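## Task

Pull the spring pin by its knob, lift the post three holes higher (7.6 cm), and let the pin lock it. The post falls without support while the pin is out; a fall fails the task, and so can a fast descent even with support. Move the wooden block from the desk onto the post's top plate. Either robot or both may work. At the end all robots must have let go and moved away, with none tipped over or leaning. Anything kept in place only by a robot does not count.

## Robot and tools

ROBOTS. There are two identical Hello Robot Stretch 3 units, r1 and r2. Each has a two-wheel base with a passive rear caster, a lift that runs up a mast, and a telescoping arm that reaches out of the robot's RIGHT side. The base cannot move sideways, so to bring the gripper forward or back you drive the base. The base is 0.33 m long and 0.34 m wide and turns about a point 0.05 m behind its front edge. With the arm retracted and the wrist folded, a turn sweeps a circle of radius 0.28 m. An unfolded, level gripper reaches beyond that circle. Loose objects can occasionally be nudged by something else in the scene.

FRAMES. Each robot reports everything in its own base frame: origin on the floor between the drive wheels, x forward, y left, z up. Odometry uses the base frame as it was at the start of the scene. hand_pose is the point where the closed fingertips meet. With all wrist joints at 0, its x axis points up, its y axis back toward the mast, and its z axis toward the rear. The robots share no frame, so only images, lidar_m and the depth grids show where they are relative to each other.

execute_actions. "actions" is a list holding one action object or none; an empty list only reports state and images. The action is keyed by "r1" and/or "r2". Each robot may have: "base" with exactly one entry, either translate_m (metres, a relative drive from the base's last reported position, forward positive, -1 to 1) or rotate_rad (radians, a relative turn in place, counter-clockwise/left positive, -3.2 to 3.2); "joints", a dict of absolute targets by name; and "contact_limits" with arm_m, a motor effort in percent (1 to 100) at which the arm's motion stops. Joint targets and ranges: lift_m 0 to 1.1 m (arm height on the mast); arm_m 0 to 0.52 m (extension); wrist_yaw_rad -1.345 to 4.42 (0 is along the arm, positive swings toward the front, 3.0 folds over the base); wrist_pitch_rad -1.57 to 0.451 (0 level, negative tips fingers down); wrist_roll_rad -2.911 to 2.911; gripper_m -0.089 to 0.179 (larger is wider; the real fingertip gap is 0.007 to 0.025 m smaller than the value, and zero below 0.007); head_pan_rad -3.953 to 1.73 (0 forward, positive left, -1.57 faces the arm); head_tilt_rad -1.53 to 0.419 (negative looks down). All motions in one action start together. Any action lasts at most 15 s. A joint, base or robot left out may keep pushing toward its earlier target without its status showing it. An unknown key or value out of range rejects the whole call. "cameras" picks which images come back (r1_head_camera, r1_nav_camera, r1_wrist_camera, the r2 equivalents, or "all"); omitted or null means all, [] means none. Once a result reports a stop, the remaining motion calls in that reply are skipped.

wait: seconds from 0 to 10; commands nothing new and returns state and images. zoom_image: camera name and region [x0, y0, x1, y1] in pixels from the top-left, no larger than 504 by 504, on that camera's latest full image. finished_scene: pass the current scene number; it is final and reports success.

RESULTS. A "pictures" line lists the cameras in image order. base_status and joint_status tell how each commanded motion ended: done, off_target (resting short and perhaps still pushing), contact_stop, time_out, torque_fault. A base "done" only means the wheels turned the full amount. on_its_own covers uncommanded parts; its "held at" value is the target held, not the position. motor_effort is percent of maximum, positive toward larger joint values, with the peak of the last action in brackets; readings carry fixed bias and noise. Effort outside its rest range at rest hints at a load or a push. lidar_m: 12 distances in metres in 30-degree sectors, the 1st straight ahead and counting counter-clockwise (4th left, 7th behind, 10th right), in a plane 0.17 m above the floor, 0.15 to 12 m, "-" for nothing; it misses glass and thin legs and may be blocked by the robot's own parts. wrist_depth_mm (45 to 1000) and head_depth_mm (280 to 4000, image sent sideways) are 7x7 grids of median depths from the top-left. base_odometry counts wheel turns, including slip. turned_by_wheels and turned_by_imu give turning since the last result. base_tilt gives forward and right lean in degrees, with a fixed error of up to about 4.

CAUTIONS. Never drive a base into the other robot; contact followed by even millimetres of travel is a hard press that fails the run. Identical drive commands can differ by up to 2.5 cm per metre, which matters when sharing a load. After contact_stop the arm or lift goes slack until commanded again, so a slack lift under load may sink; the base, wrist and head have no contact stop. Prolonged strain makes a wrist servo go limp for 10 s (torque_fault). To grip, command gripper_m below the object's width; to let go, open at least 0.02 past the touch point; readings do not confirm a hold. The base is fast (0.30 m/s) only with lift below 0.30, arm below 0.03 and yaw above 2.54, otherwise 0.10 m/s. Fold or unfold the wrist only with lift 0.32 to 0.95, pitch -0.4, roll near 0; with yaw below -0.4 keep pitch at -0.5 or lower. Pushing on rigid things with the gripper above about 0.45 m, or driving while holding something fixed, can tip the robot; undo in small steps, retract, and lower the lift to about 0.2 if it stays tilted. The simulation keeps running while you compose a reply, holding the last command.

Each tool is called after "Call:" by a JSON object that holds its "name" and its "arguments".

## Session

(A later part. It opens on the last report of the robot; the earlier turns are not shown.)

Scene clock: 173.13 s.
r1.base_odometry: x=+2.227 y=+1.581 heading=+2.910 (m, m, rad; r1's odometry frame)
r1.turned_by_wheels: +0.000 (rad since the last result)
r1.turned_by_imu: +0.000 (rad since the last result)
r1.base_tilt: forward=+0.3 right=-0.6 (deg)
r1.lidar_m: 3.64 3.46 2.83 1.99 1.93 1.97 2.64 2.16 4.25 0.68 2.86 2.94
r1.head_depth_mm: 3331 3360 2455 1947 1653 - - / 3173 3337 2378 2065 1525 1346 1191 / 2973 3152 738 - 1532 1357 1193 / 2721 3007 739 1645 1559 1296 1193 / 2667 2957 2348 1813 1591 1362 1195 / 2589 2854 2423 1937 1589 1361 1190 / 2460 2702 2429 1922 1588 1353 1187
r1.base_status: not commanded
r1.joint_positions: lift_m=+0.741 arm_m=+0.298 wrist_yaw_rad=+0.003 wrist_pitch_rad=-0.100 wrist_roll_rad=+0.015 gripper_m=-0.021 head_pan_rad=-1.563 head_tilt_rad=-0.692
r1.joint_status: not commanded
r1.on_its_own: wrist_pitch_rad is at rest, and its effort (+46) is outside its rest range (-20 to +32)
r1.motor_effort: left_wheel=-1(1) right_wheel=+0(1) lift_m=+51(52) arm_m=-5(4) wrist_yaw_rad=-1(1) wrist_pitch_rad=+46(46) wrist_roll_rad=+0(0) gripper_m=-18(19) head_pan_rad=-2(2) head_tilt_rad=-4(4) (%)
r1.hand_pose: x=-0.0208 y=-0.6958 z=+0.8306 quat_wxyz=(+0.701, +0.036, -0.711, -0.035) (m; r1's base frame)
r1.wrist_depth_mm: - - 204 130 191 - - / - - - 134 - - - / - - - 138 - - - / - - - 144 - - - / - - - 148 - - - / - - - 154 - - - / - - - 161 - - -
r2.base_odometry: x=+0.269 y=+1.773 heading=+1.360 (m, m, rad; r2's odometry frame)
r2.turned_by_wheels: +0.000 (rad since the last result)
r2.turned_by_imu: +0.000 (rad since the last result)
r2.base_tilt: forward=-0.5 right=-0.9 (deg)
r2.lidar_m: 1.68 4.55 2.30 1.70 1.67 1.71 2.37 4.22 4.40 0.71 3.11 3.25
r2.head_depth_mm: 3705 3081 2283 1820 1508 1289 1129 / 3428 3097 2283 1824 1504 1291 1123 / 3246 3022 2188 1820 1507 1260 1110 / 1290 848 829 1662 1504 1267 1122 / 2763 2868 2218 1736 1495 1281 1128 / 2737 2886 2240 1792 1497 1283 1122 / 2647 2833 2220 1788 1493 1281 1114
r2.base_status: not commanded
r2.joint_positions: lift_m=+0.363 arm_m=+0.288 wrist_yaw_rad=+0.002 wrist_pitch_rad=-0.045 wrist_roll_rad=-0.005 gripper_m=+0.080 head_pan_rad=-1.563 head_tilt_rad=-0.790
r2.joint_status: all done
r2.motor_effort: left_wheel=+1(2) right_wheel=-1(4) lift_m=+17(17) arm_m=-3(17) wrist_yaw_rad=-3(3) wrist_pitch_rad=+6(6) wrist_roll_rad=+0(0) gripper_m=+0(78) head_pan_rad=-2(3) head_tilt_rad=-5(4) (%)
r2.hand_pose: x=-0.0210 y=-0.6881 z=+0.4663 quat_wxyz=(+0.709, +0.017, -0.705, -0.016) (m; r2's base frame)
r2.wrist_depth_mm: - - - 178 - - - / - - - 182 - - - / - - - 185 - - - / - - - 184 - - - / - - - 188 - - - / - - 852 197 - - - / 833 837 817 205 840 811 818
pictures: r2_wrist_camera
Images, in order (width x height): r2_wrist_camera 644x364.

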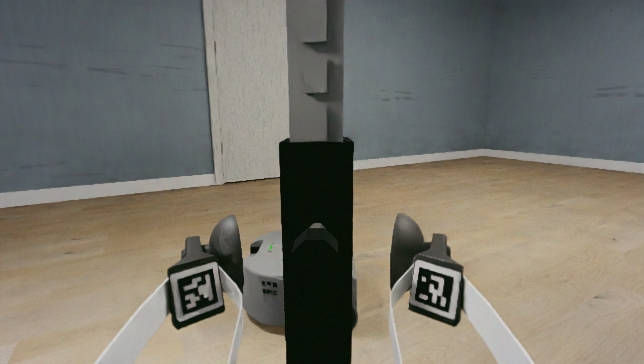

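Call:
{"name": "execute_actions", "arguments": {"actions": [{"r2":{"joints":{"arm_m":0.299}}}], "cameras": []}}

Call:
{"name": "execute_actions", "arguments": {"actions": [{"r2":{"joints":{"gripper_m":-0.048}}}], "cameras": []}}

Call:
{"name": "execute_actions", "arguments": {"actions": [{"r2":{"joints":{"arm_m":0.2905}}}], "cameras": []}}

Call:
{"name": "execute_actions", "arguments": {"actions": [{"r1":{"joints":{"lift_m":0.7455}}}], "cameras": ["r2_wrist_camera"]}}

Call:
{"name": "execute_actions", "arguments": {"actions": [{"r2":{"joints":{"gripper_m":0.08,"arm_m":0.288}}}], "cameras": ["r2_wrist_camera"]}}

Scene clock: 178.13 s.
r1.base_odometry: x=+2.227 y=+1.581 heading=+2.910 (m, m, rad; r1's odometry frame)
r1.turned_by_wheels: +0.000 (rad since the last result)
r1.turned_by_imu: +0.001 (rad since the last result)
r1.base_tilt: forward=+0.6 right=-0.5 (deg)
r1.lidar_m: 3.66 3.47 2.82 1.99 1.93 1.98 2.64 2.15 4.24 0.68 2.86 2.95
r1.head_depth_mm: 3330 3339 2445 1943 1663 - - / 3133 3367 2372 2061 1525 1353 1196 / 2940 3151 738 - 1536 1364 1195 / 2719 3021 737 1653 1562 1298 1188 / 2712 2953 2345 1811 1593 1365 1189 / 2561 2861 2440 1933 1606 1362 1189 / 2464 2712 2426 1933 1586 1359 1187
r1.base_status: not commanded
r1.joint_positions: lift_m=+0.741 arm_m=+0.298 wrist_yaw_rad=+0.003 wrist_pitch_rad=-0.100 wrist_roll_rad=+0.015 gripper_m=-0.021 head_pan_rad=-1.563 head_tilt_rad=-0.692
r1.joint_status: not commanded
r1.on_its_own: wrist_pitch_rad is at rest, and its effort (+46) is outside its rest range (-20 to +32)
r1.motor_effort: left_wheel=-1(1) right_wheel=+0(0) lift_m=+52(52) arm_m=-5(4) wrist_yaw_rad=-1(2) wrist_pitch_rad=+46(46) wrist_roll_rad=-1(0) gripper_m=-17(18) head_pan_rad=-2(2) head_tilt_rad=-4(4) (%)
r1.hand_pose: x=-0.0208 y=-0.6958 z=+0.8306 quat_wxyz=(+0.701, +0.036, -0.711, -0.035) (m; r1's base frame)
r1.wrist_depth_mm: - - 205 129 191 - - / - - - 133 - - - / - - - 138 - - - / - - - 143 - - - / - - - 149 - - - / - - - 154 - - - / - - 492 161 - - -
r2.base_odometry: x=+0.269 y=+1.773 heading=+1.360 (m, m, rad; r2's odometry frame)
r2.turned_by_wheels: +0.000 (rad since the last result)
r2.turned_by_imu: +0.000 (rad since the last result)
r2.base_tilt: forward=-0.4 right=-0.8 (deg)
r2.lidar_m: 1.68 4.55 2.30 1.70 1.66 1.71 2.37 4.22 4.40 0.71 3.13 3.24
r2.head_depth_mm: 3715 3092 2273 1807 1510 1293 1130 / 3470 3049 2281 1838 1503 1292 1132 / 3241 3027 2189 1804 1537 1261 1119 / 1286 848 829 1662 1534 1258 1122 / 2756 2860 2250 1732 1500 1285 1119 / 2757 2902 2235 1792 1495 1280 1121 / 2615 2829 2234 1783 1485 1276 1120
r2.base_status: not commanded
r2.joint_positions: lift_m=+0.363 arm_m=+0.299 wrist_yaw_rad=+0.002 wrist_pitch_rad=-0.046 wrist_roll_rad=-0.005 gripper_m=+0.080 head_pan_rad=-1.563 head_tilt_rad=-0.790
r2.joint_status: all done
r2.motor_effort: left_wheel=+1(1) right_wheel=-2(1) lift_m=+17(17) arm_m=+3(4) wrist_yaw_rad=-3(3) wrist_pitch_rad=+6(6) wrist_roll_rad=+0(0) gripper_m=+1(0) head_pan_rad=-3(2) head_tilt_rad=-5(4) (%)
r2.hand_pose: x=-0.0210 y=-0.6986 z=+0.4663 quat_wxyz=(+0.709, +0.017, -0.705, -0.016) (m; r2's base frame)
r2.wrist_depth_mm: - - - 168 - - - / - - - 172 - - - / - - - 175 - - - / - - - 172 - - - / - - - 177 - - - / - - 849 184 - - - / 833 825 840 192 818 813 812
pictures: none
No camera images: the call's "cameras" was empty. Leave "cameras" out to get every camera's image.

Scene clock: 179.90 s.
r1.base_odometry: x=+2.227 y=+1.581 heading=+2.910 (m, m, rad; r1's odometry frame)
r1.turned_by_wheels: +0.000 (rad since the last result)
r1.turned_by_imu: +0.000 (rad since the last result)
r1.base_tilt: forward=+0.5 right=-0.6 (deg)
r1.lidar_m: 3.65 3.47 2.83 1.99 1.93 1.97 2.64 2.15 4.23 0.68 2.87 2.94
r1.head_depth_mm: 3356 3355 2466 1941 1650 - - / 3128 3301 2376 2057 1526 1351 1193 / 2958 3187 740 - 1530 1353 1195 / 2726 2963 738 1638 1554 1299 1191 / 2689 2914 2358 1837 1592 1361 1195 / 2591 2837 2439 1925 1596 1359 1196 / 2459 2716 2403 1919 1594 1358 1186
r1.base_status: not commanded
r1.joint_positions: lift_m=+0.741 arm_m=+0.298 wrist_yaw_rad=+0.003 wrist_pitch_rad=-0.100 wrist_roll_rad=+0.015 gripper_m=-0.021 head_pan_rad=-1.563 head_tilt_rad=-0.692
r1.joint_status: not commanded
r1.on_its_own: wrist_pitch_rad is at rest, and its effort (+46) is outside its rest range (-20 to +32)
r1.motor_effort: left_wheel=-1(1) right_wheel=+0(0) lift_m=+52(52) arm_m=-5(5) wrist_yaw_rad=-1(2) wrist_pitch_rad=+46(46) wrist_roll_rad=+0(0) gripper_m=-19(19) head_pan_rad=-2(2) head_tilt_rad=-5(3) (%)
r1.hand_pose: x=-0.0208 y=-0.6958 z=+0.8306 quat_wxyz=(+0.701, +0.036, -0.711, -0.035) (m; r1's base frame)
r1.wrist_depth_mm: - - 205 129 192 - - / - - - 133 - - - / - - - 138 - - - / - - - 144 - - - / - - - 149 - - - / - - - 155 - - - / - - 498 161 - - -
r2.base_odometry: x=+0.269 y=+1.773 heading=+1.360 (m, m, rad; r2's odometry frame)
r2.turned_by_wheels: +0.000 (rad since the last result)
r2.turned_by_imu: +0.000 (rad since the last result)
r2.base_tilt: forward=-0.5 right=-0.9 (deg)
r2.lidar_m: 1.67 4.54 2.31 1.70 1.66 1.71 2.37 4.23 4.37 0.71 3.13 3.25
r2.head_depth_mm: 3639 3056 2308 1817 1525 1303 1134 / 3470 3037 2302 1818 1517 1293 1131 / 3268 3023 2201 1824 1547 1260 1113 / 1299 848 827 1658 1497 1258 1126 / 2731 2864 2248 1728 1499 1282 1121 / 2766 2900 2234 1786 1492 1279 1119 / 2587 2877 2212 1787 1493 1279 1117
r2.base_status: not commanded
r2.joint_positions: lift_m=+0.363 arm_m=+0.299 wrist_yaw_rad=-0.002 wrist_pitch_rad=-0.047 wrist_roll_rad=-0.005 gripper_m=-0.047 head_pan_rad=-1.563 head_tilt_rad=-0.790
r2.joint_status: all done
r2.motor_effort: left_wheel=+0(1) right_wheel=-1(2) lift_m=+17(17) arm_m=+6(6) wrist_yaw_rad=+1(2) wrist_pitch_rad=+7(7) wrist_roll_rad=+0(0) gripper_m=-27(100) head_pan_rad=-2(3) head_tilt_rad=-4(4) (%)
r2.hand_pose: x=-0.0219 y=-0.6983 z=+0.4658 quat_wxyz=(+0.709, +0.016, -0.705, -0.018) (m; r2's base frame)
r2.wrist_depth_mm: - - - 168 - - - / - - - 174 - - - / - - - 175 - - - / - - - 173 - - - / - - - 177 - - - / - - - 163 - - - / 837 840 829 191 827 838 842
pictures: none
No camera images: the call's "cameras" was empty. Leave "cameras" out to get every camera's image.

Scene clock: 180.67 s.
r1.base_odometry: x=+2.227 y=+1.581 heading=+2.910 (m, m, rad; r1's odometry frame)
r1.turned_by_wheels: +0.000 (rad since the last result)
r1.turned_by_imu: +0.000 (rad since the last result)
r1.base_tilt: forward=+0.4 right=-0.7 (deg)
r1.lidar_m: 3.65 3.46 2.83 1.99 1.93 1.97 2.65 2.15 4.24 0.68 2.86 2.95
r1.head_depth_mm: 3331 3317 2443 1936 1653 - - / 3152 3349 2331 2059 1526 1357 1188 / 2978 3139 738 - 1532 1352 1189 / 2725 3014 740 1663 1568 1300 1193 / 2697 2945 2359 1805 1590 1360 1194 / 2583 2843 2444 1924 1598 1366 1184 / 2446 2718 2430 1931 1590 1359 1192
r1.base_status: not commanded
r1.joint_positions: lift_m=+0.741 arm_m=+0.298 wrist_yaw_rad=+0.003 wrist_pitch_rad=-0.100 wrist_roll_rad=+0.015 gripper_m=-0.021 head_pan_rad=-1.563 head_tilt_rad=-0.692
r1.joint_status: not commanded
r1.on_its_own: wrist_pitch_rad is at rest, and its effort (+46) is outside its rest range (-20 to +32)
r1.motor_effort: left_wheel=-1(1) right_wheel=+0(0) lift_m=+53(52) arm_m=-4(5) wrist_yaw_rad=-2(0) wrist_pitch_rad=+46(46) wrist_roll_rad=+0(0) gripper_m=-20(19) head_pan_rad=-2(2) head_tilt_rad=-4(3) (%)
r1.hand_pose: x=-0.0208 y=-0.6958 z=+0.8306 quat_wxyz=(+0.701, +0.036, -0.711, -0.035) (m; r1's base frame)
r1.wrist_depth_mm: - - 205 129 192 - - / - - - 133 - - - / - - - 139 - - - / - - - 144 - - - / - - - 149 - - - / - - - 154 - - - / - - - 160 - - -
r2.base_odometry: x=+0.269 y=+1.773 heading=+1.360 (m, m, rad; r2's odometry frame)
r2.turned_by_wheels: +0.000 (rad since the last result)
r2.turned_by_imu: +0.000 (rad since the last result)
r2.base_tilt: forward=-0.5 right=-0.8 (deg)
r2.lidar_m: 1.67 4.56 2.30 1.69 1.66 1.72 2.37 4.21 4.37 0.71 3.13 3.27
r2.head_depth_mm: 3701 3076 2307 1823 1514 1295 1128 / 3487 3052 2264 1814 1513 1280 1127 / 3250 2986 2184 1819 1499 1257 1117 / 1290 847 828 1654 1508 1259 1122 / 2710 2876 2227 1718 1497 1285 1125 / 2734 2898 2243 1778 1491 1285 1116 / 2627 2808 2221 1776 1490 1273 1114
r2.base_status: not commanded
r2.joint_positions: lift_m=+0.363 arm_m=+0.292 wrist_yaw_rad=+0.001 wrist_pitch_rad=-0.045 wrist_roll_rad=-0.005 gripper_m=-0.044 head_pan_rad=-1.563 head_tilt_rad=-0.790
r2.joint_status: all done
r2.on_its_own: arm_m is at rest, and its effort (-17) is outside its rest range (-14 to +14)
r2.motor_effort: left_wheel=+2(2) right_wheel=-4(4) lift_m=+17(17) arm_m=-17(17) wrist_yaw_rad=-2(1) wrist_pitch_rad=+6(7) wrist_roll_rad=+0(0) gripper_m=-26(27) head_pan_rad=-1(3) head_tilt_rad=-3(5) (%)
r2.hand_pose: x=-0.0211 y=-0.6917 z=+0.4665 quat_wxyz=(+0.709, +0.017, -0.705, -0.016) (m; r2's base frame)
r2.wrist_depth_mm: - - - 174 - - - / - - - 179 - - - / - - - 181 - - - / - - - 179 - - - / - - - 183 - - - / - - - 192 - - - / 829 823 826 199 828 818 802
pictures: none
No camera images: the call's "cameras" was empty. Leave "cameras" out to get every camera's image.

Scene clock: 181.20 s.
r1.base_odometry: x=+2.227 y=+1.581 heading=+2.910 (m, m, rad; r1's odometry frame)
r1.turned_by_wheels: +0.000 (rad since the last result)
r1.turned_by_imu: +0.000 (rad since the last result)
r1.base_tilt: forward=+0.4 right=-0.6 (deg)
r1.lidar_m: 3.65 3.47 2.82 1.99 1.92 1.97 2.63 2.15 4.23 0.68 2.86 2.95
r1.head_depth_mm: 3338 3348 2458 1978 1644 - - / 3147 3352 2370 2105 1524 1342 1191 / 2985 3168 733 - 1527 1353 1191 / 2696 2996 730 1662 1569 1301 1192 / 2683 2935 2347 1819 1593 1357 1184 / 2575 2862 2424 1932 1593 1364 1178 / 2452 2729 2415 1928 1595 1353 1187
r1.base_status: not commanded
r1.joint_positions: lift_m=+0.745 arm_m=+0.298 wrist_yaw_rad=+0.003 wrist_pitch_rad=-0.103 wrist_roll_rad=+0.015 gripper_m=-0.021 head_pan_rad=-1.563 head_tilt_rad=-0.692
r1.joint_status: all done
r1.on_its_own: wrist_pitch_rad is at rest, and its effort (+47) is outside its rest range (-20 to +32)
r1.motor_effort: left_wheel=-1(1) right_wheel=+0(0) lift_m=+52(55) arm_m=-4(5) wrist_yaw_rad=-1(1) wrist_pitch_rad=+47(48) wrist_roll_rad=+0(0) gripper_m=-19(18) head_pan_rad=-2(2) head_tilt_rad=-4(4) (%)
r1.hand_pose: x=-0.0208 y=-0.6956 z=+0.8333 quat_wxyz=(+0.701, +0.037, -0.711, -0.036) (m; r1's base frame)
r1.wrist_depth_mm: - - 207 129 193 - - / - - - 134 - - - / - - - 138 - - - / - - - 144 - - - / - - - 148 - - - / - - - 154 - - - / - - 546 162 - - -
r2.base_odometry: x=+0.269 y=+1.773 heading=+1.360 (m, m, rad; r2's odometry frame)
r2.turned_by_wheels: +0.000 (rad since the last result)
r2.turned_by_imu: +0.000 (rad since the last result)
r2.base_tilt: forward=-0.5 right=-0.7 (deg)
r2.lidar_m: 1.67 4.56 2.30 1.70 1.66 1.72 2.37 4.22 4.40 0.71 3.14 3.25
r2.head_depth_mm: 3690 3050 2277 1828 1503 1296 1135 / 3423 3038 2264 1815 1498 1288 1130 / 3240 3025 2168 1805 1504 1256 1121 / 1294 843 827 1658 1498 1258 1125 / 2719 2833 2245 1723 1479 1282 1122 / 2746 2901 2257 1792 1502 1274 1120 / 2595 2792 2227 1778 1482 1275 1117
r2.base_status: not commanded
r2.joint_positions: lift_m=+0.363 arm_m=+0.292 wrist_yaw_rad=+0.001 wrist_pitch_rad=-0.045 wrist_roll_rad=-0.005 gripper_m=-0.041 head_pan_rad=-1.563 head_tilt_rad=-0.790
r2.joint_status: not commanded
r2.on_its_own: gripper_m is held at -0.042, not at your -0.048, by its stall guard, which is still easing; arm_m is at rest, and its effort (-17) is outside its rest range (-14 to +14)
r2.motor_effort: left_wheel=+2(3) right_wheel=-4(4) lift_m=+17(17) arm_m=-17(17) wrist_yaw_rad=-2(2) wrist_pitch_rad=+6(6) wrist_roll_rad=+0(0) gripper_m=-25(25) head_pan_rad=-2(2) head_tilt_rad=-4(3) (%)
r2.hand_pose: x=-0.0211 y=-0.6917 z=+0.4665 quat_wxyz=(+0.709, +0.017, -0.705, -0.016) (m; r2's base frame)
r2.wrist_depth_mm: - - - 173 - - - / - - - 180 - - - / - - - 182 - - - / - - - 179 - - - / - - - 183 - - - / - - - 190 - - - / 821 850 828 198 816 832 806
pictures: r2_wrist_camera
Images, in order (width x height): r2_wrist_camera 644x364.

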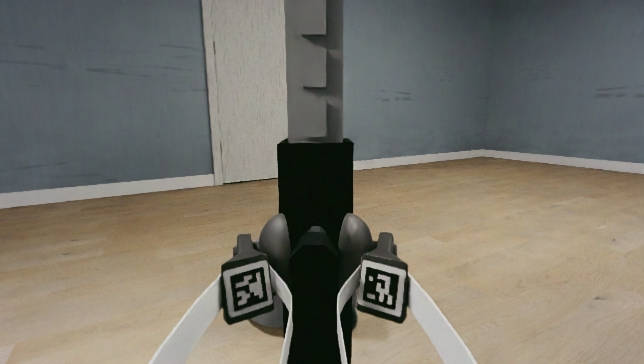

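Scene clock: 182.90 s.
r1.base_odometry: x=+2.227 y=+1.581 heading=+2.910 (m, m, rad; r1's odometry frame)
r1.turned_by_wheels: +0.000 (rad since the last result)
r1.turned_by_imu: +0.000 (rad since the last result)
r1.base_tilt: forward=+0.5 right=-0.4 (deg)
r1.lidar_m: 3.66 3.48 2.81 1.98 1.93 1.98 2.63 2.15 4.24 0.68 2.86 2.94
r1.head_depth_mm: 3313 3304 2465 1969 1653 - - / 3178 3343 2369 2099 1532 1345 1191 / 2980 3183 732 - 1522 1353 1195 / 2724 2987 732 1649 1553 1296 1188 / 2690 2937 2351 1820 1596 1360 1188 / 2585 2862 2432 1925 1605 1360 1187 / 2460 2696 2403 1908 1582 1372 1190
r1.base_status: not commanded
r1.joint_positions: lift_m=+0.745 arm_m=+0.298 wrist_yaw_rad=+0.003 wrist_pitch_rad=-0.103 wrist_roll_rad=+0.015 gripper_m=-0.021 head_pan_rad=-1.563 head_tilt_rad=-0.692
r1.joint_status: not commanded
r1.on_its_own: wrist_pitch_rad is at rest, and its effort (+47) is outside its rest range (-20 to +32)
r1.motor_effort: left_wheel=-1(1) right_wheel=+0(0) lift_m=+52(53) arm_m=-3(5) wrist_yaw_rad=-1(1) wrist_pitch_rad=+47(47) wrist_roll_rad=+0(0) gripper_m=-18(19) head_pan_rad=-2(2) head_tilt_rad=-3(4) (%)
r1.hand_pose: x=-0.0208 y=-0.6956 z=+0.8333 quat_wxyz=(+0.701, +0.037, -0.711, -0.036) (m; r1's base frame)
r1.wrist_depth_mm: - - 207 129 192 - - / - - - 133 - - - / - - - 139 - - - / - - - 144 - - - / - - - 148 - - - / - - - 154 - - - / - - 535 161 - - -
r2.base_odometry: x=+0.269 y=+1.773 heading=+1.360 (m, m, rad; r2's odometry frame)
r2.turned_by_wheels: +0.000 (rad since the last result)
r2.turned_by_imu: +0.000 (rad since the last result)
r2.base_tilt: forward=-0.5 right=-1.0 (deg)
r2.lidar_m: 1.67 4.55 2.30 1.70 1.66 1.71 2.38 4.21 4.39 0.71 3.12 3.25
r2.head_depth_mm: 3661 3077 2276 1814 1507 1302 1126 / 3484 3055 2275 1824 1511 1292 1131 / 3233 3056 2175 1806 1499 1257 1116 / 1296 846 825 1661 1495 1260 1125 / 2716 2856 2231 1720 1492 1277 1124 / 2733 2896 2246 1786 1486 1276 1117 / 2617 2823 2227 1801 1495 1284 1127
r2.base_status: not commanded
r2.joint_positions: lift_m=+0.363 arm_m=+0.288 wrist_yaw_rad=+0.002 wrist_pitch_rad=-0.045 wrist_roll_rad=-0.005 gripper_m=+0.080 head_pan_rad=-1.563 head_tilt_rad=-0.790
r2.joint_status: all done
r2.motor_effort: left_wheel=+0(3) right_wheel=-2(4) lift_m=+17(17) arm_m=-3(16) wrist_yaw_rad=-3(2) wrist_pitch_rad=+6(6) wrist_roll_rad=+0(0) gripper_m=+0(80) head_pan_rad=-2(3) head_tilt_rad=-5(4) (%)
r2.hand_pose: x=-0.0210 y=-0.6881 z=+0.4663 quat_wxyz=(+0.709, +0.017, -0.705, -0.016) (m; r2's base frame)
r2.wrist_depth_mm: - - - 178 - - - / - - - 183 - - - / - - - 187 - - - / - - - 184 - - - / - - - 188 - - - / - - 868 198 - - - / 824 844 834 203 829 832 810
pictures: r2_wrist_camera
Images, in order (width x height): r2_wrist_camera 644x364.

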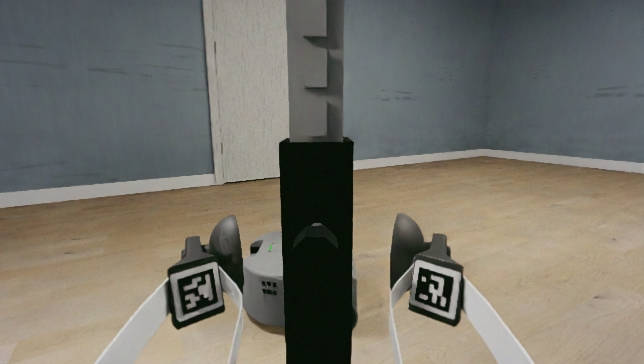

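Call:
{"name": "execute_actions", "arguments": {"actions": [{"r1":{"joints":{"lift_m":0.727}},"r2":{"joints":{"arm_m":0,"head_pan_rad":0,"head_tilt_rad":-0.45,"lift_m":0.75,"gripper_m":0.15}}}], "cameras": ["r2_head_camera"]}}

Scene clock: 192.30 s.
r1.base_odometry: x=+2.227 y=+1.581 heading=+2.910 (m, m, rad; r1's odometry frame)
r1.turned_by_wheels: +0.000 (rad since the last result)
r1.turned_by_imu: +0.001 (rad since the last result)
r1.base_tilt: forward=+0.4 right=-0.6 (deg)
r1.lidar_m: 3.63 3.48 2.82 1.99 1.93 1.97 2.65 2.15 4.22 0.68 2.86 2.95
r1.head_depth_mm: 3371 3303 2462 1940 1637 - - / 3190 3335 2377 2058 1534 1367 1191 / 2958 3170 733 - 1522 1365 1196 / 1292 1461 734 1706 1584 1305 1197 / 2572 2968 2406 1823 1600 1368 1194 / 2582 2851 2424 1930 1597 1361 1187 / 2479 2691 2425 1928 1593 1359 1186
r1.base_status: not commanded
r1.joint_positions: lift_m=+0.727 arm_m=+0.298 wrist_yaw_rad=+0.003 wrist_pitch_rad=-0.043 wrist_roll_rad=+0.015 gripper_m=-0.021 head_pan_rad=-1.563 head_tilt_rad=-0.692
r1.joint_status: all done
r1.motor_effort: left_wheel=-1(1) right_wheel=+0(0) lift_m=+28(45) arm_m=-3(5) wrist_yaw_rad=-1(2) wrist_pitch_rad=+19(47) wrist_roll_rad=+0(0) gripper_m=-18(19) head_pan_rad=-2(2) head_tilt_rad=-4(3) (%)
r1.hand_pose: x=-0.0208 y=-0.6982 z=+0.8310 quat_wxyz=(+0.702, +0.016, -0.712, -0.015) (m; r1's base frame)
r1.wrist_depth_mm: - - 190 133 181 - - / - - - 136 - - - / - - - 140 - - - / - - - 144 - - - / - - - 148 - - - / - - - 151 - - - / - - - 157 - - -
r2.base_odometry: x=+0.269 y=+1.773 heading=+1.360 (m, m, rad; r2's odometry frame)
r2.turned_by_wheels: +0.000 (rad since the last result)
r2.turned_by_imu: +0.001 (rad since the last result)
r2.base_tilt: forward=-0.5 right=-0.8 (deg)
r2.lidar_m: 1.67 4.55 2.30 1.70 1.66 1.71 2.38 4.21 4.37 0.71 3.14 3.27
r2.head_depth_mm: 3404 3574 3757 2998 2101 1635 1324 / 3810 - - 2983 2101 1617 1321 / - - - 2670 2000 1624 1322 / - - 2276 2498 1951 1620 1320 / - - 2244 2631 2077 1611 1310 / - - 2502 2828 2045 1602 1314 / 3764 - - 2948 2059 1604 1301
r2.base_status: not commanded
r2.joint_positions: lift_m=+0.750 arm_m=+0.002 wrist_yaw_rad=+0.002 wrist_pitch_rad=-0.047 wrist_roll_rad=-0.005 gripper_m=+0.150 head_pan_rad=-0.007 head_tilt_rad=-0.458
r2.joint_status: all done
joint sent to its limit — the command would take r2.arm_m past its lower limit, so that joint was sent only as far as its limit.
r2.motor_effort: left_wheel=+0(0) right_wheel=-1(2) lift_m=+27(29) arm_m=-3(3) wrist_yaw_rad=-3(3) wrist_pitch_rad=+6(6) wrist_roll_rad=+0(0) gripper_m=+0(83) head_pan_rad=+1(31) head_tilt_rad=+4(22) (%)
r2.hand_pose: x=-0.0210 y=-0.4019 z=+0.8523 quat_wxyz=(+0.709, +0.017, -0.705, -0.016) (m; r2's base frame)
r2.wrist_depth_mm: - - - - - - - / - - - - - - - / - - - 737 - - - / - - - - - - - / - - - - - - - / - - - - - - - / - - - - - - -
pictures: r2_head_camera (sideways: a quarter turn clockwise sets it upright)
Images, in order (width x height): r2_head_camera 896x504.

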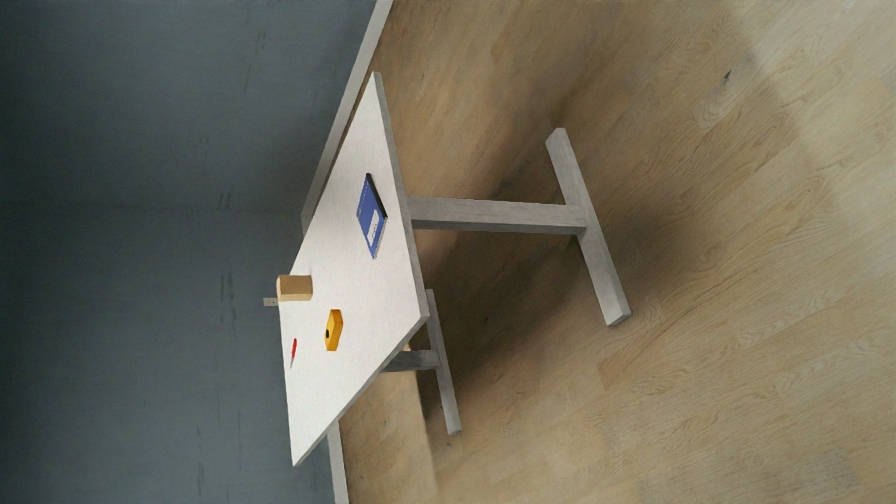

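Call:
{"name": "execute_actions", "arguments": {"actions": [{"r1":{"joints":{"gripper_m":0.1}},"r2":{"base":{"rotate_rad":0.39},"joints":{"lift_m":0.82}}}], "cameras": []}}

Call:
{"name": "execute_actions", "arguments": {"actions": [{"r1":{"joints":{"arm_m":0}},"r2":{"base":{"translate_m":1},"joints":{"head_pan_rad":-0.6,"head_tilt_rad":-0.7}}}], "cameras": ["r2_head_camera","r1_head_camera"]}}

Scene clock: 202.67 s.
r1.base_odometry: x=+2.227 y=+1.581 heading=+2.910 (m, m, rad; r1's odometry frame)
r1.turned_by_wheels: +0.000 (rad since the last result)
r1.turned_by_imu: +0.001 (rad since the last result)
r1.base_tilt: forward=+0.5 right=-0.7 (deg)
r1.lidar_m: 3.66 3.48 2.83 1.99 1.92 1.98 2.65 2.15 4.24 0.68 2.85 2.93
r1.head_depth_mm: 3282 3337 2481 1943 1638 - - / 3122 3185 2359 2072 1524 1373 1193 / 1120 3002 732 - 1523 1367 1194 / 1227 2990 734 1692 1591 1292 1187 / 1203 2958 2452 1809 1595 1361 1185 / 2530 2842 2425 1945 1594 1354 1187 / 2450 2707 2435 1926 1586 1367 1187
r1.base_status: not commanded
r1.joint_positions: lift_m=+0.727 arm_m=+0.298 wrist_yaw_rad=+0.002 wrist_pitch_rad=-0.025 wrist_roll_rad=+0.015 gripper_m=+0.100 head_pan_rad=-1.563 head_tilt_rad=-0.692
r1.joint_status: all done
r1.motor_effort: left_wheel=-1(1) right_wheel=+1(0) lift_m=+28(28) arm_m=+0(4) wrist_yaw_rad=-1(2) wrist_pitch_rad=+11(19) wrist_roll_rad=+0(0) gripper_m=+0(80) head_pan_rad=-2(2) head_tilt_rad=-3(5) (%)
r1.hand_pose: x=-0.0209 y=-0.6985 z=+0.8354 quat_wxyz=(+0.702, +0.010, -0.712, -0.009) (m; r1's base frame)
r1.wrist_depth_mm: - - 171 134 163 - - / - - 881 137 - - - / - - - 141 - - - / - - - 144 - - - / - - - 148 - - - / - - - 152 - - - / - - - 156 - - -
r2.base_odometry: x=+0.269 y=+1.773 heading=+1.750 (m, m, rad; r2's odometry frame)
r2.turned_by_wheels: +0.390 (rad since the last result)
r2.turned_by_imu: +0.398 (rad since the last result)
r2.base_tilt: forward=-0.5 right=-0.9 (deg)
r2.lidar_m: 2.81 2.67 1.78 1.64 1.67 2.10 4.22 4.28 0.71 3.12 3.18 1.68
r2.head_depth_mm: - - 2243 2514 2102 1636 1324 / - - 2313 2812 2099 1621 1320 / 3824 - - 2884 2101 1622 1316 / 3840 - - 2940 2100 1617 1321 / 3777 - - 2923 2062 1609 1314 / 3694 - - 2924 2079 1600 1314 / 3671 - - 2903 2075 1604 1307
r2.base_status: done
r2.joint_positions: lift_m=+0.820 arm_m=+0.002 wrist_yaw_rad=+0.002 wrist_pitch_rad=-0.047 wrist_roll_rad=-0.005 gripper_m=+0.150 head_pan_rad=-0.007 head_tilt_rad=-0.458
r2.joint_status: all done
r2.motor_effort: left_wheel=-1(4) right_wheel=+1(4) lift_m=+28(30) arm_m=-3(3) wrist_yaw_rad=-3(3) wrist_pitch_rad=+6(7) wrist_roll_rad=+0(0) gripper_m=+0(0) head_pan_rad=+2(3) head_tilt_rad=+4(4) (%)
r2.hand_pose: x=-0.0210 y=-0.4019 z=+0.9222 quat_wxyz=(+0.709, +0.018, -0.705, -0.016) (m; r2's base frame)
r2.wrist_depth_mm: - - - - - - - / - - - - - - - / - - - - - - - / - - - - - 589 - / - - - - - 616 - / - - - - - - - / - - - - - - -
pictures: none
No camera images: the call's "cameras" was empty. Leave "cameras" out to get every camera's image.

Scene clock: 214.17 s.
r1.base_odometry: x=+2.227 y=+1.581 heading=+2.910 (m, m, rad; r1's odometry frame)
r1.turned_by_wheels: +0.000 (rad since the last result)
r1.turned_by_imu: +0.002 (rad since the last result)
r1.base_tilt: forward=+0.5 right=-0.6 (deg)
r1.lidar_m: 3.65 3.47 2.83 1.99 1.93 1.98 2.64 2.15 2.04 0.68 2.86 2.94
r1.head_depth_mm: 3364 3362 2451 1946 1601 1373 1230 / 3151 3323 2359 1954 1625 1368 1242 / 3002 3143 735 1890 1573 1413 - / 2813 3015 735 1867 1582 1332 1177 / 2693 2956 2440 1919 1589 1362 1190 / 2565 2868 2430 1913 1587 1361 1196 / 2458 2707 2400 1925 1591 1360 1192
r1.base_status: not commanded
r1.joint_positions: lift_m=+0.727 arm_m=+0.002 wrist_yaw_rad=+0.001 wrist_pitch_rad=-0.024 wrist_roll_rad=+0.015 gripper_m=+0.100 head_pan_rad=-1.563 head_tilt_rad=-0.692
r1.joint_status: all done
joint sent to its limit — the command would take r1.arm_m past its lower limit, so that joint was sent only as far as its limit.
r1.motor_effort: left_wheel=-1(1) right_wheel=+0(0) lift_m=+28(28) arm_m=-7(10) wrist_yaw_rad=+1(1) wrist_pitch_rad=+10(11) wrist_roll_rad=+0(0) gripper_m=+1(1) head_pan_rad=-2(2) head_tilt_rad=-4(4) (%)
r1.hand_pose: x=-0.0211 y=-0.4026 z=+0.8357 quat_wxyz=(+0.702, +0.009, -0.712, -0.009) (m; r1's base frame)
r1.wrist_depth_mm: - - - - - - - / - - - - - - - / - - - - - - - / - - - - - - - / - - - - - - - / - - - - - - - / - - - - - - -
r2.base_odometry: x=+0.091 y=+2.757 heading=+1.750 (m, m, rad; r2's odometry frame)
r2.turned_by_wheels: +0.000 (rad since the last result)
r2.turned_by_imu: +0.005 (rad since the last result)
r2.base_tilt: forward=-0.5 right=-0.8 (deg)
r2.lidar_m: 3.55 2.85 1.90 1.76 1.79 2.25 4.83 1.44 3.27 2.98 0.91 1.85
r2.head_depth_mm: 2841 3124 1214 909 1536 1367 1178 / 3086 3366 1201 902 1214 1349 1168 / 3415 3624 1193 901 1572 1330 1163 / 3743 1658 1183 967 1607 1359 1157 / 3640 1754 1191 1885 1622 1357 1162 / 3431 1756 1245 1998 1620 1345 1158 / 3197 1761 2408 2001 1622 1338 1156
r2.base_status: done
r2.joint_positions: lift_m=+0.820 arm_m=+0.002 wrist_yaw_rad=+0.002 wrist_pitch_rad=-0.047 wrist_roll_rad=-0.005 gripper_m=+0.150 head_pan_rad=-0.593 head_tilt_rad=-0.691
r2.joint_status: all done
r2.motor_effort: left_wheel=-1(3) right_wheel=+0(5) lift_m=+28(28) arm_m=-3(3) wrist_yaw_rad=-2(3) wrist_pitch_rad=+6(6) wrist_roll_rad=+0(0) gripper_m=+0(1) head_pan_rad=-3(27) head_tilt_rad=-4(22) (%)
r2.hand_pose: x=-0.0210 y=-0.4019 z=+0.9222 quat_wxyz=(+0.709, +0.018, -0.705, -0.016) (m; r2's base frame)
r2.wrist_depth_mm: - - - - - - - / - - - - - - - / - - - - - - - / - - - - - - - / 792 979 - - - - - / 548 - - - - - - / 461 - - - - - -
pictures: r1_head_camera (sideways: a quarter turn clockwise sets it upright), r2_head_camera (sideways: a quarter turn clockwise sets it upright)
Images, in order (width x height): r1_head_camera 896x504, r2_head_camera 896x504.

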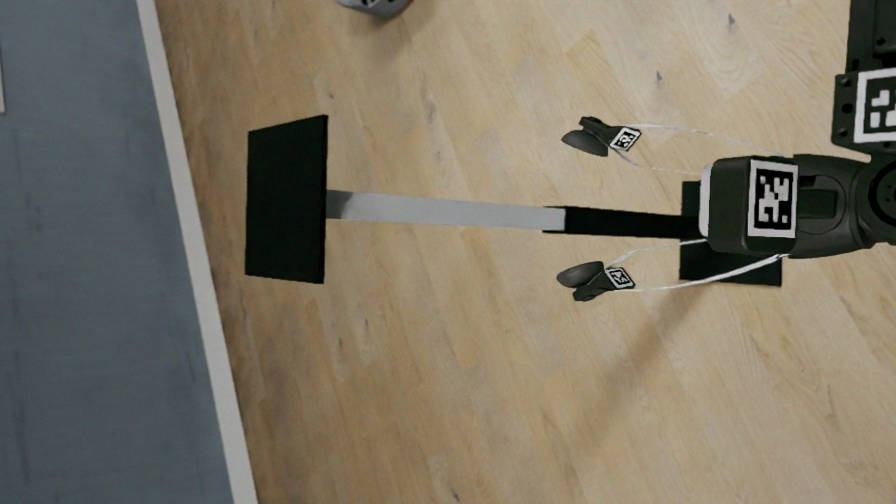

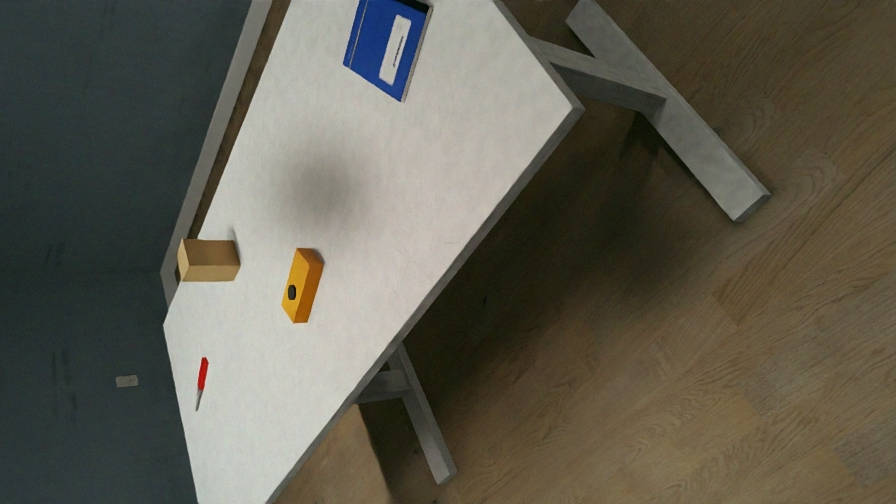

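Call:
{"name": "execute_actions", "arguments": {"actions": [{"r2":{"base":{"rotate_rad":0.12}}}], "cameras": []}}

Call:
{"name": "execute_actions", "arguments": {"actions": [{"r2":{"base":{"translate_m":0.95},"joints":{"head_pan_rad":-1.3,"head_tilt_rad":-0.8}}}], "cameras": ["r2_head_camera","r2_wrist_camera"]}}

Scene clock: 224.07 s.
r1.base_odometry: x=+2.227 y=+1.581 heading=+2.910 (m, m, rad; r1's odometry frame)
r1.turned_by_wheels: +0.000 (rad since the last result)
r1.turned_by_imu: +0.001 (rad since the last result)
r1.base_tilt: forward=+0.5 right=-0.5 (deg)
r1.lidar_m: 3.64 3.46 2.82 1.99 1.93 1.98 2.63 2.15 2.05 0.68 2.86 2.94
r1.head_depth_mm: 3340 3349 2479 1955 1603 1371 1226 / 3159 3362 2362 1942 1622 1365 1237 / 2995 3181 732 1878 1558 1414 - / 2832 3050 732 1870 1584 1329 1180 / 2645 2950 2441 1927 1595 1366 1189 / 2579 2832 2425 1940 1593 1365 1191 / 2451 2707 2423 1934 1592 1365 1187
r1.base_status: not commanded
r1.joint_positions: lift_m=+0.727 arm_m=+0.002 wrist_yaw_rad=+0.001 wrist_pitch_rad=-0.024 wrist_roll_rad=+0.015 gripper_m=+0.100 head_pan_rad=-1.563 head_tilt_rad=-0.692
r1.joint_status: not commanded
r1.motor_effort: left_wheel=-1(1) right_wheel=+1(1) lift_m=+27(27) arm_m=-7(6) wrist_yaw_rad=-1(1) wrist_pitch_rad=+11(11) wrist_roll_rad=-1(0) gripper_m=+0(0) head_pan_rad=-2(2) head_tilt_rad=-4(5) (%)
r1.hand_pose: x=-0.0211 y=-0.4026 z=+0.8357 quat_wxyz=(+0.702, +0.009, -0.712, -0.009) (m; r1's base frame)
r1.wrist_depth_mm: - - - - - - - / - - - - - - - / - - - - - - - / - - - - - - - / - - - - - - - / - - - - - - - / - - - - - - -
r2.base_odometry: x=+0.091 y=+2.757 heading=+1.870 (m, m, rad; r2's odometry frame)
r2.turned_by_wheels: +0.120 (rad since the last result)
r2.turned_by_imu: +0.123 (rad since the last result)
r2.base_tilt: forward=-0.5 right=-0.8 (deg)
r2.lidar_m: 3.56 2.49 1.82 1.76 1.84 2.51 5.21 1.44 3.12 3.01 0.91 1.84
r2.head_depth_mm: 3115 3331 1208 907 793 1325 1169 / 3392 3559 1208 903 1540 1326 1171 / 3762 1672 1190 936 1625 1352 1162 / 3587 1773 1197 1878 1634 1348 1172 / 3347 1767 1314 2001 1621 1348 1161 / 3154 1751 2410 1997 1631 1356 1164 / 3004 3235 2653 1997 1615 1348 1157
r2.base_status: done
r2.joint_positions: lift_m=+0.820 arm_m=+0.002 wrist_yaw_rad=+0.002 wrist_pitch_rad=-0.047 wrist_roll_rad=-0.005 gripper_m=+0.150 head_pan_rad=-0.593 head_tilt_rad=-0.691
r2.joint_status: not commanded
r2.motor_effort: left_wheel=-2(5) right_wheel=+2(3) lift_m=+28(28) arm_m=-3(3) wrist_yaw_rad=-3(2) wrist_pitch_rad=+7(7) wrist_roll_rad=+0(0) gripper_m=+0(0) head_pan_rad=-2(3) head_tilt_rad=-5(4) (%)
r2.hand_pose: x=-0.0210 y=-0.4019 z=+0.9222 quat_wxyz=(+0.709, +0.018, -0.705, -0.016) (m; r2's base frame)
r2.wrist_depth_mm: - - - - - - - / - - - - - - - / - - - - - - - / - - - - - - - / 805 873 - - - - - / 559 - - - - - - / 427 752 - - - - -
pictures: none
No camera images: the call's "cameras" was empty. Leave "cameras" out to get every camera's image.

Scene clock: 235.13 s.
r1.base_odometry: x=+2.227 y=+1.581 heading=+2.910 (m, m, rad; r1's odometry frame)
r1.turned_by_wheels: +0.000 (rad since the last result)
r1.turned_by_imu: +0.002 (rad since the last result)
r1.base_tilt: forward=+0.5 right=-0.5 (deg)
r1.lidar_m: 3.64 3.47 2.82 1.99 1.92 1.98 2.65 2.15 2.90 0.68 2.86 2.94
r1.head_depth_mm: 3301 3397 2453 1946 1601 1373 1231 / 3142 3295 2351 1943 1634 1370 1241 / 2955 3195 735 1874 1555 1407 - / 2832 3050 733 1878 1588 1328 1179 / 2723 2969 2430 1931 1596 1363 1190 / 2587 2829 2432 1942 1587 1367 1183 / 2483 2712 2438 1912 1587 1360 1185
r1.base_status: not commanded
r1.joint_positions: lift_m=+0.727 arm_m=+0.002 wrist_yaw_rad=+0.001 wrist_pitch_rad=-0.024 wrist_roll_rad=+0.015 gripper_m=+0.100 head_pan_rad=-1.563 head_tilt_rad=-0.692
r1.joint_status: not commanded
r1.motor_effort: left_wheel=-1(1) right_wheel=+0(0) lift_m=+28(28) arm_m=-7(7) wrist_yaw_rad=-1(1) wrist_pitch_rad=+11(10) wrist_roll_rad=+0(1) gripper_m=-1(1) head_pan_rad=-2(2) head_tilt_rad=-5(5) (%)
r1.hand_pose: x=-0.0211 y=-0.4026 z=+0.8357 quat_wxyz=(+0.702, +0.009, -0.712, -0.009) (m; r1's base frame)
r1.wrist_depth_mm: - - - - - - - / - - - - - - - / - - - - - - - / - - - - - - - / - - - - - - - / - - - - - - - / - - - - - - -
r2.base_odometry: x=-0.188 y=+3.665 heading=+1.870 (m, m, rad; r2's odometry frame)
r2.turned_by_wheels: +0.000 (rad since the last result)
r2.turned_by_imu: +0.004 (rad since the last result)
r2.base_tilt: forward=-0.5 right=-0.8 (deg)
r2.lidar_m: 2.60 2.48 1.83 1.76 1.84 2.52 2.36 2.90 0.99 3.01 1.10 2.70
r2.head_depth_mm: 2432 2736 1011 806 722 1330 - / 2526 2715 1008 805 718 - - / 2573 2821 1006 824 1470 1291 1129 / 2662 2868 1001 800 1505 1280 1129 / 2704 2934 994 819 1497 1282 1122 / 2816 1330 993 841 1493 1276 1118 / 2859 1325 981 865 1450 1278 1115
r2.base_status: done
r2.joint_positions: lift_m=+0.820 arm_m=+0.002 wrist_yaw_rad=+0.002 wrist_pitch_rad=-0.047 wrist_roll_rad=-0.005 gripper_m=+0.150 head_pan_rad=-1.293 head_tilt_rad=-0.790
r2.joint_status: all done
r2.motor_effort: left_wheel=-2(3) right_wheel=+1(4) lift_m=+28(28) arm_m=-3(3) wrist_yaw_rad=-3(2) wrist_pitch_rad=+6(6) wrist_roll_rad=+0(0) gripper_m=+1(0) head_pan_rad=-2(28) head_tilt_rad=-5(15) (%)
r2.hand_pose: x=-0.0210 y=-0.4019 z=+0.9222 quat_wxyz=(+0.709, +0.018, -0.705, -0.016) (m; r2's base frame)
r2.wrist_depth_mm: - - - - - - - / - - - - - - - / - - - - - - - / - - - - - - - / 821 886 799 795 776 867 777 / 548 - 548 512 539 - 539 / 410 400 418 413 412 397 409
pictures: r2_head_camera (sideways: a quarter turn clockwise sets it upright), r2_wrist_camera
Images, in order (width x height): r2_head_camera 896x504, r2_wrist_camera 644x364.

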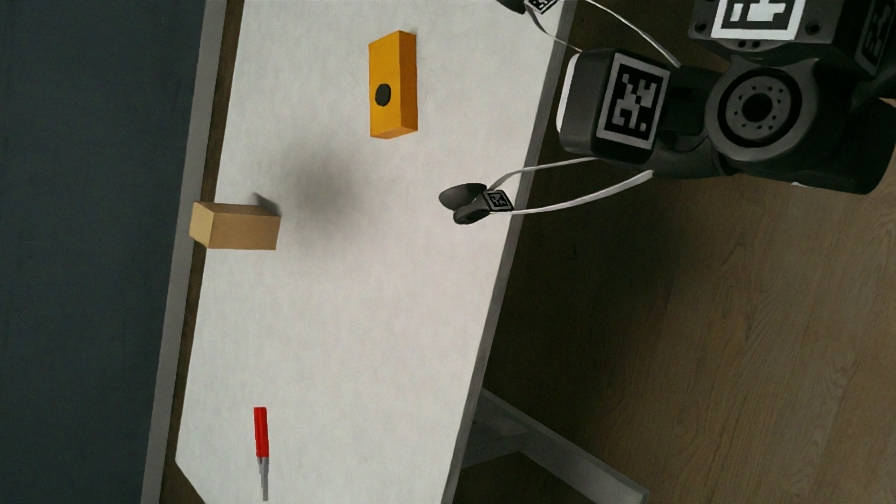

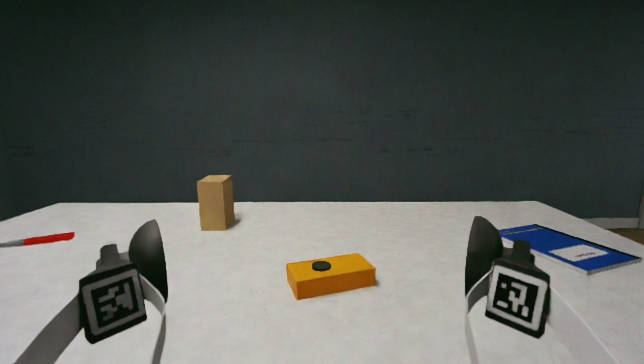

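Call:
{"name": "execute_actions", "arguments": {"actions": [{"r2":{"base":{"translate_m":0.21},"joints":{"arm_m":0.25}}}], "cameras": []}}

Call:
{"name": "execute_actions", "arguments": {"actions": [{"r2":{"joints":{"lift_m":0.69,"head_pan_rad":-1.5,"head_tilt_rad":-0.6}}}], "cameras": ["r2_head_camera","r2_wrist_camera"]}}

Scene clock: 242.23 s.
r1.base_odometry: x=+2.227 y=+1.581 heading=+2.910 (m, m, rad; r1's odometry frame)
r1.turned_by_wheels: +0.000 (rad since the last result)
r1.turned_by_imu: +0.001 (rad since the last result)
r1.base_tilt: forward=+0.6 right=-0.7 (deg)
r1.lidar_m: 3.66 3.45 2.82 1.99 1.93 1.97 2.64 2.15 3.11 0.68 2.86 2.95
r1.head_depth_mm: 3318 3395 2462 1932 1609 1365 1230 / 3142 3312 2363 1943 1622 1375 1234 / 2964 3161 735 1894 1567 1412 - / 2822 3055 734 1877 1584 1325 1179 / 2719 2960 2428 1927 1603 1360 1189 / 2590 2823 2446 1918 1588 1363 1184 / 2454 2716 2440 1928 1595 1362 1180
r1.base_status: not commanded
r1.joint_positions: lift_m=+0.727 arm_m=+0.002 wrist_yaw_rad=+0.001 wrist_pitch_rad=-0.024 wrist_roll_rad=+0.015 gripper_m=+0.100 head_pan_rad=-1.563 head_tilt_rad=-0.692
r1.joint_status: not commanded
r1.motor_effort: left_wheel=-1(1) right_wheel=+1(1) lift_m=+27(27) arm_m=-8(7) wrist_yaw_rad=+0(1) wrist_pitch_rad=+11(11) wrist_roll_rad=+0(0) gripper_m=-1(0) head_pan_rad=-2(2) head_tilt_rad=-4(4) (%)
r1.hand_pose: x=-0.0211 y=-0.4026 z=+0.8357 quat_wxyz=(+0.702, +0.009, -0.712, -0.009) (m; r1's base frame)
r1.wrist_depth_mm: - - - - - - - / - - - - - - - / - - - - - - - / - - - - - - - / - - - - - - - / - - - - - - - / - - - - - - -
r2.base_odometry: x=-0.250 y=+3.865 heading=+1.870 (m, m, rad; r2's odometry frame)
r2.turned_by_wheels: +0.000 (rad since the last result)
r2.turned_by_imu: +0.001 (rad since the last result)
r2.base_tilt: forward=-0.4 right=-0.8 (deg)
r2.lidar_m: 2.39 2.47 1.82 1.75 1.82 2.52 2.57 3.12 1.11 3.01 0.98 2.47
r2.head_depth_mm: 2445 2740 1091 - 1432 1293 1135 / 2536 2711 1033 - 1442 1297 1128 / 2590 2856 1005 799 1465 1294 1123 / 2677 2878 1002 797 1501 1292 1122 / 2749 2909 997 819 1486 1287 1120 / 2817 2953 987 844 1455 1279 1123 / 2897 2961 985 863 1483 1278 1117
r2.base_status: done
r2.joint_positions: lift_m=+0.820 arm_m=+0.250 wrist_yaw_rad=+0.001 wrist_pitch_rad=-0.047 wrist_roll_rad=-0.005 gripper_m=+0.150 head_pan_rad=-1.293 head_tilt_rad=-0.790
r2.joint_status: all done
r2.motor_effort: left_wheel=-2(2) right_wheel=+1(4) lift_m=+28(28) arm_m=+3(4) wrist_yaw_rad=-2(2) wrist_pitch_rad=+7(6) wrist_roll_rad=+0(0) gripper_m=+0(0) head_pan_rad=-2(2) head_tilt_rad=-5(5) (%)
r2.hand_pose: x=-0.0211 y=-0.6495 z=+0.9222 quat_wxyz=(+0.709, +0.017, -0.705, -0.016) (m; r2's base frame)
r2.wrist_depth_mm: - - - - - - - / - - - - - - - / - - - - - - - / - - - - - - - / - - 784 671 779 - 763 / 548 - 539 541 536 - 534 / 409 395 417 417 411 392 407
pictures: none
No camera images: the call's "cameras" was empty. Leave "cameras" out to get every camera's image.

Scene clock: 244.23 s.
r1.base_odometry: x=+2.227 y=+1.581 heading=+2.910 (m, m, rad; r1's odometry frame)
r1.turned_by_wheels: +0.000 (rad since the last result)
r1.turned_by_imu: +0.000 (rad since the last result)
r1.base_tilt: forward=+0.4 right=-0.6 (deg)
r1.lidar_m: 3.65 3.47 2.81 1.99 1.93 1.98 2.65 2.15 3.12 0.68 2.85 2.95
r1.head_depth_mm: 3353 3344 2451 1951 1605 1374 1233 / 3137 3349 2376 1934 1625 1364 1236 / 2985 3158 734 1875 1563 1413 - / 2827 3056 735 1882 1583 1335 1179 / 2695 2966 2430 1924 1593 1367 1196 / 2578 2890 2427 1938 1593 1356 1189 / 2452 2735 2420 1927 1593 1357 1191
r1.base_status: not commanded
r1.joint_positions: lift_m=+0.727 arm_m=+0.002 wrist_yaw_rad=+0.001 wrist_pitch_rad=-0.024 wrist_roll_rad=+0.015 gripper_m=+0.100 head_pan_rad=-1.563 head_tilt_rad=-0.692
r1.joint_status: not commanded
r1.motor_effort: left_wheel=-1(1) right_wheel=+1(0) lift_m=+28(28) arm_m=-7(7) wrist_yaw_rad=-1(0) wrist_pitch_rad=+11(11) wrist_roll_rad=-1(0) gripper_m=+0(0) head_pan_rad=-2(2) head_tilt_rad=-4(4) (%)
r1.hand_pose: x=-0.0211 y=-0.4026 z=+0.8357 quat_wxyz=(+0.702, +0.009, -0.712, -0.009) (m; r1's base frame)
r1.wrist_depth_mm: - - - - - - - / - - - - - - - / - - - - - - - / - - - - - - - / - - - - - - - / - - - - - - - / - - - - - - -
r2.base_odometry: x=-0.250 y=+3.865 heading=+1.870 (m, m, rad; r2's odometry frame)
r2.turned_by_wheels: +0.000 (rad since the last result)
r2.turned_by_imu: +0.000 (rad since the last result)
r2.base_tilt: forward=-0.5 right=-0.9 (deg)
r2.lidar_m: 2.39 2.47 1.82 1.75 1.82 2.52 2.57 3.09 1.11 3.01 0.98 2.47
r2.head_depth_mm: 2438 2717 2945 1024 788 1369 - / 2465 2724 2969 1016 814 - 1195 / 2464 2767 2980 1017 836 1337 1202 / 2512 2756 2970 1018 785 1387 1210 / 2503 2822 3002 1006 776 1426 1213 / 2550 2816 3041 1000 775 1429 1200 / 2565 2833 3019 1001 775 1380 1196
r2.base_status: not commanded
r2.joint_positions: lift_m=+0.690 arm_m=+0.250 wrist_yaw_rad=+0.001 wrist_pitch_rad=-0.047 wrist_roll_rad=-0.005 gripper_m=+0.150 head_pan_rad=-1.493 head_tilt_rad=-0.606
r2.joint_status: all done
r2.motor_effort: left_wheel=-1(2) right_wheel=+1(0) lift_m=+16(26) arm_m=+3(3) wrist_yaw_rad=-2(3) wrist_pitch_rad=+7(7) wrist_roll_rad=+0(0) gripper_m=+0(0) head_pan_rad=-2(15) head_tilt_rad=+2(17) (%)
r2.hand_pose: x=-0.0211 y=-0.6495 z=+0.7930 quat_wxyz=(+0.709, +0.017, -0.705, -0.016) (m; r2's base frame)
r2.wrist_depth_mm: - - - - - - - / - - - - - - - / - - - - - - - / 763 754 736 547 705 705 693 / 409 443 404 404 402 431 305 / 280 - 279 279 277 - 239 / - 205 213 213 213 202 209
pictures: r2_head_camera (sideways: a quarter turn clockwise sets it upright), r2_wrist_camera
Images, in order (width x height): r2_head_camera 896x504, r2_wrist_camera 644x364.

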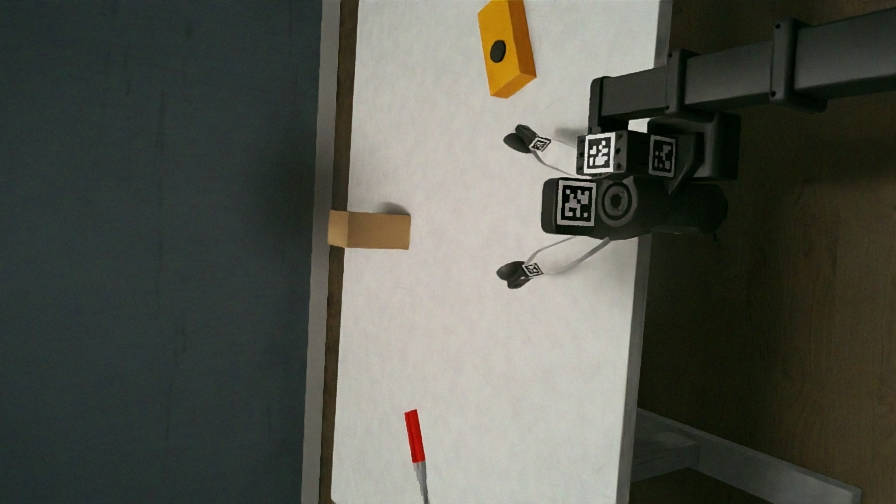

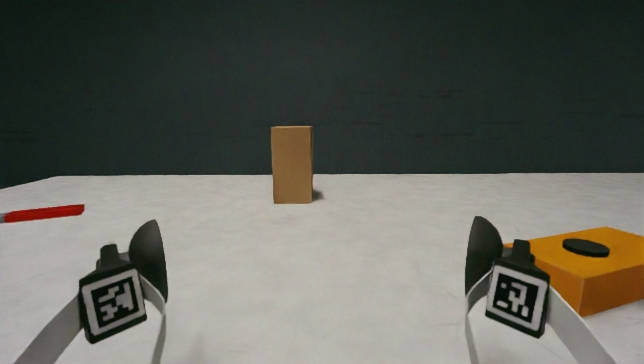

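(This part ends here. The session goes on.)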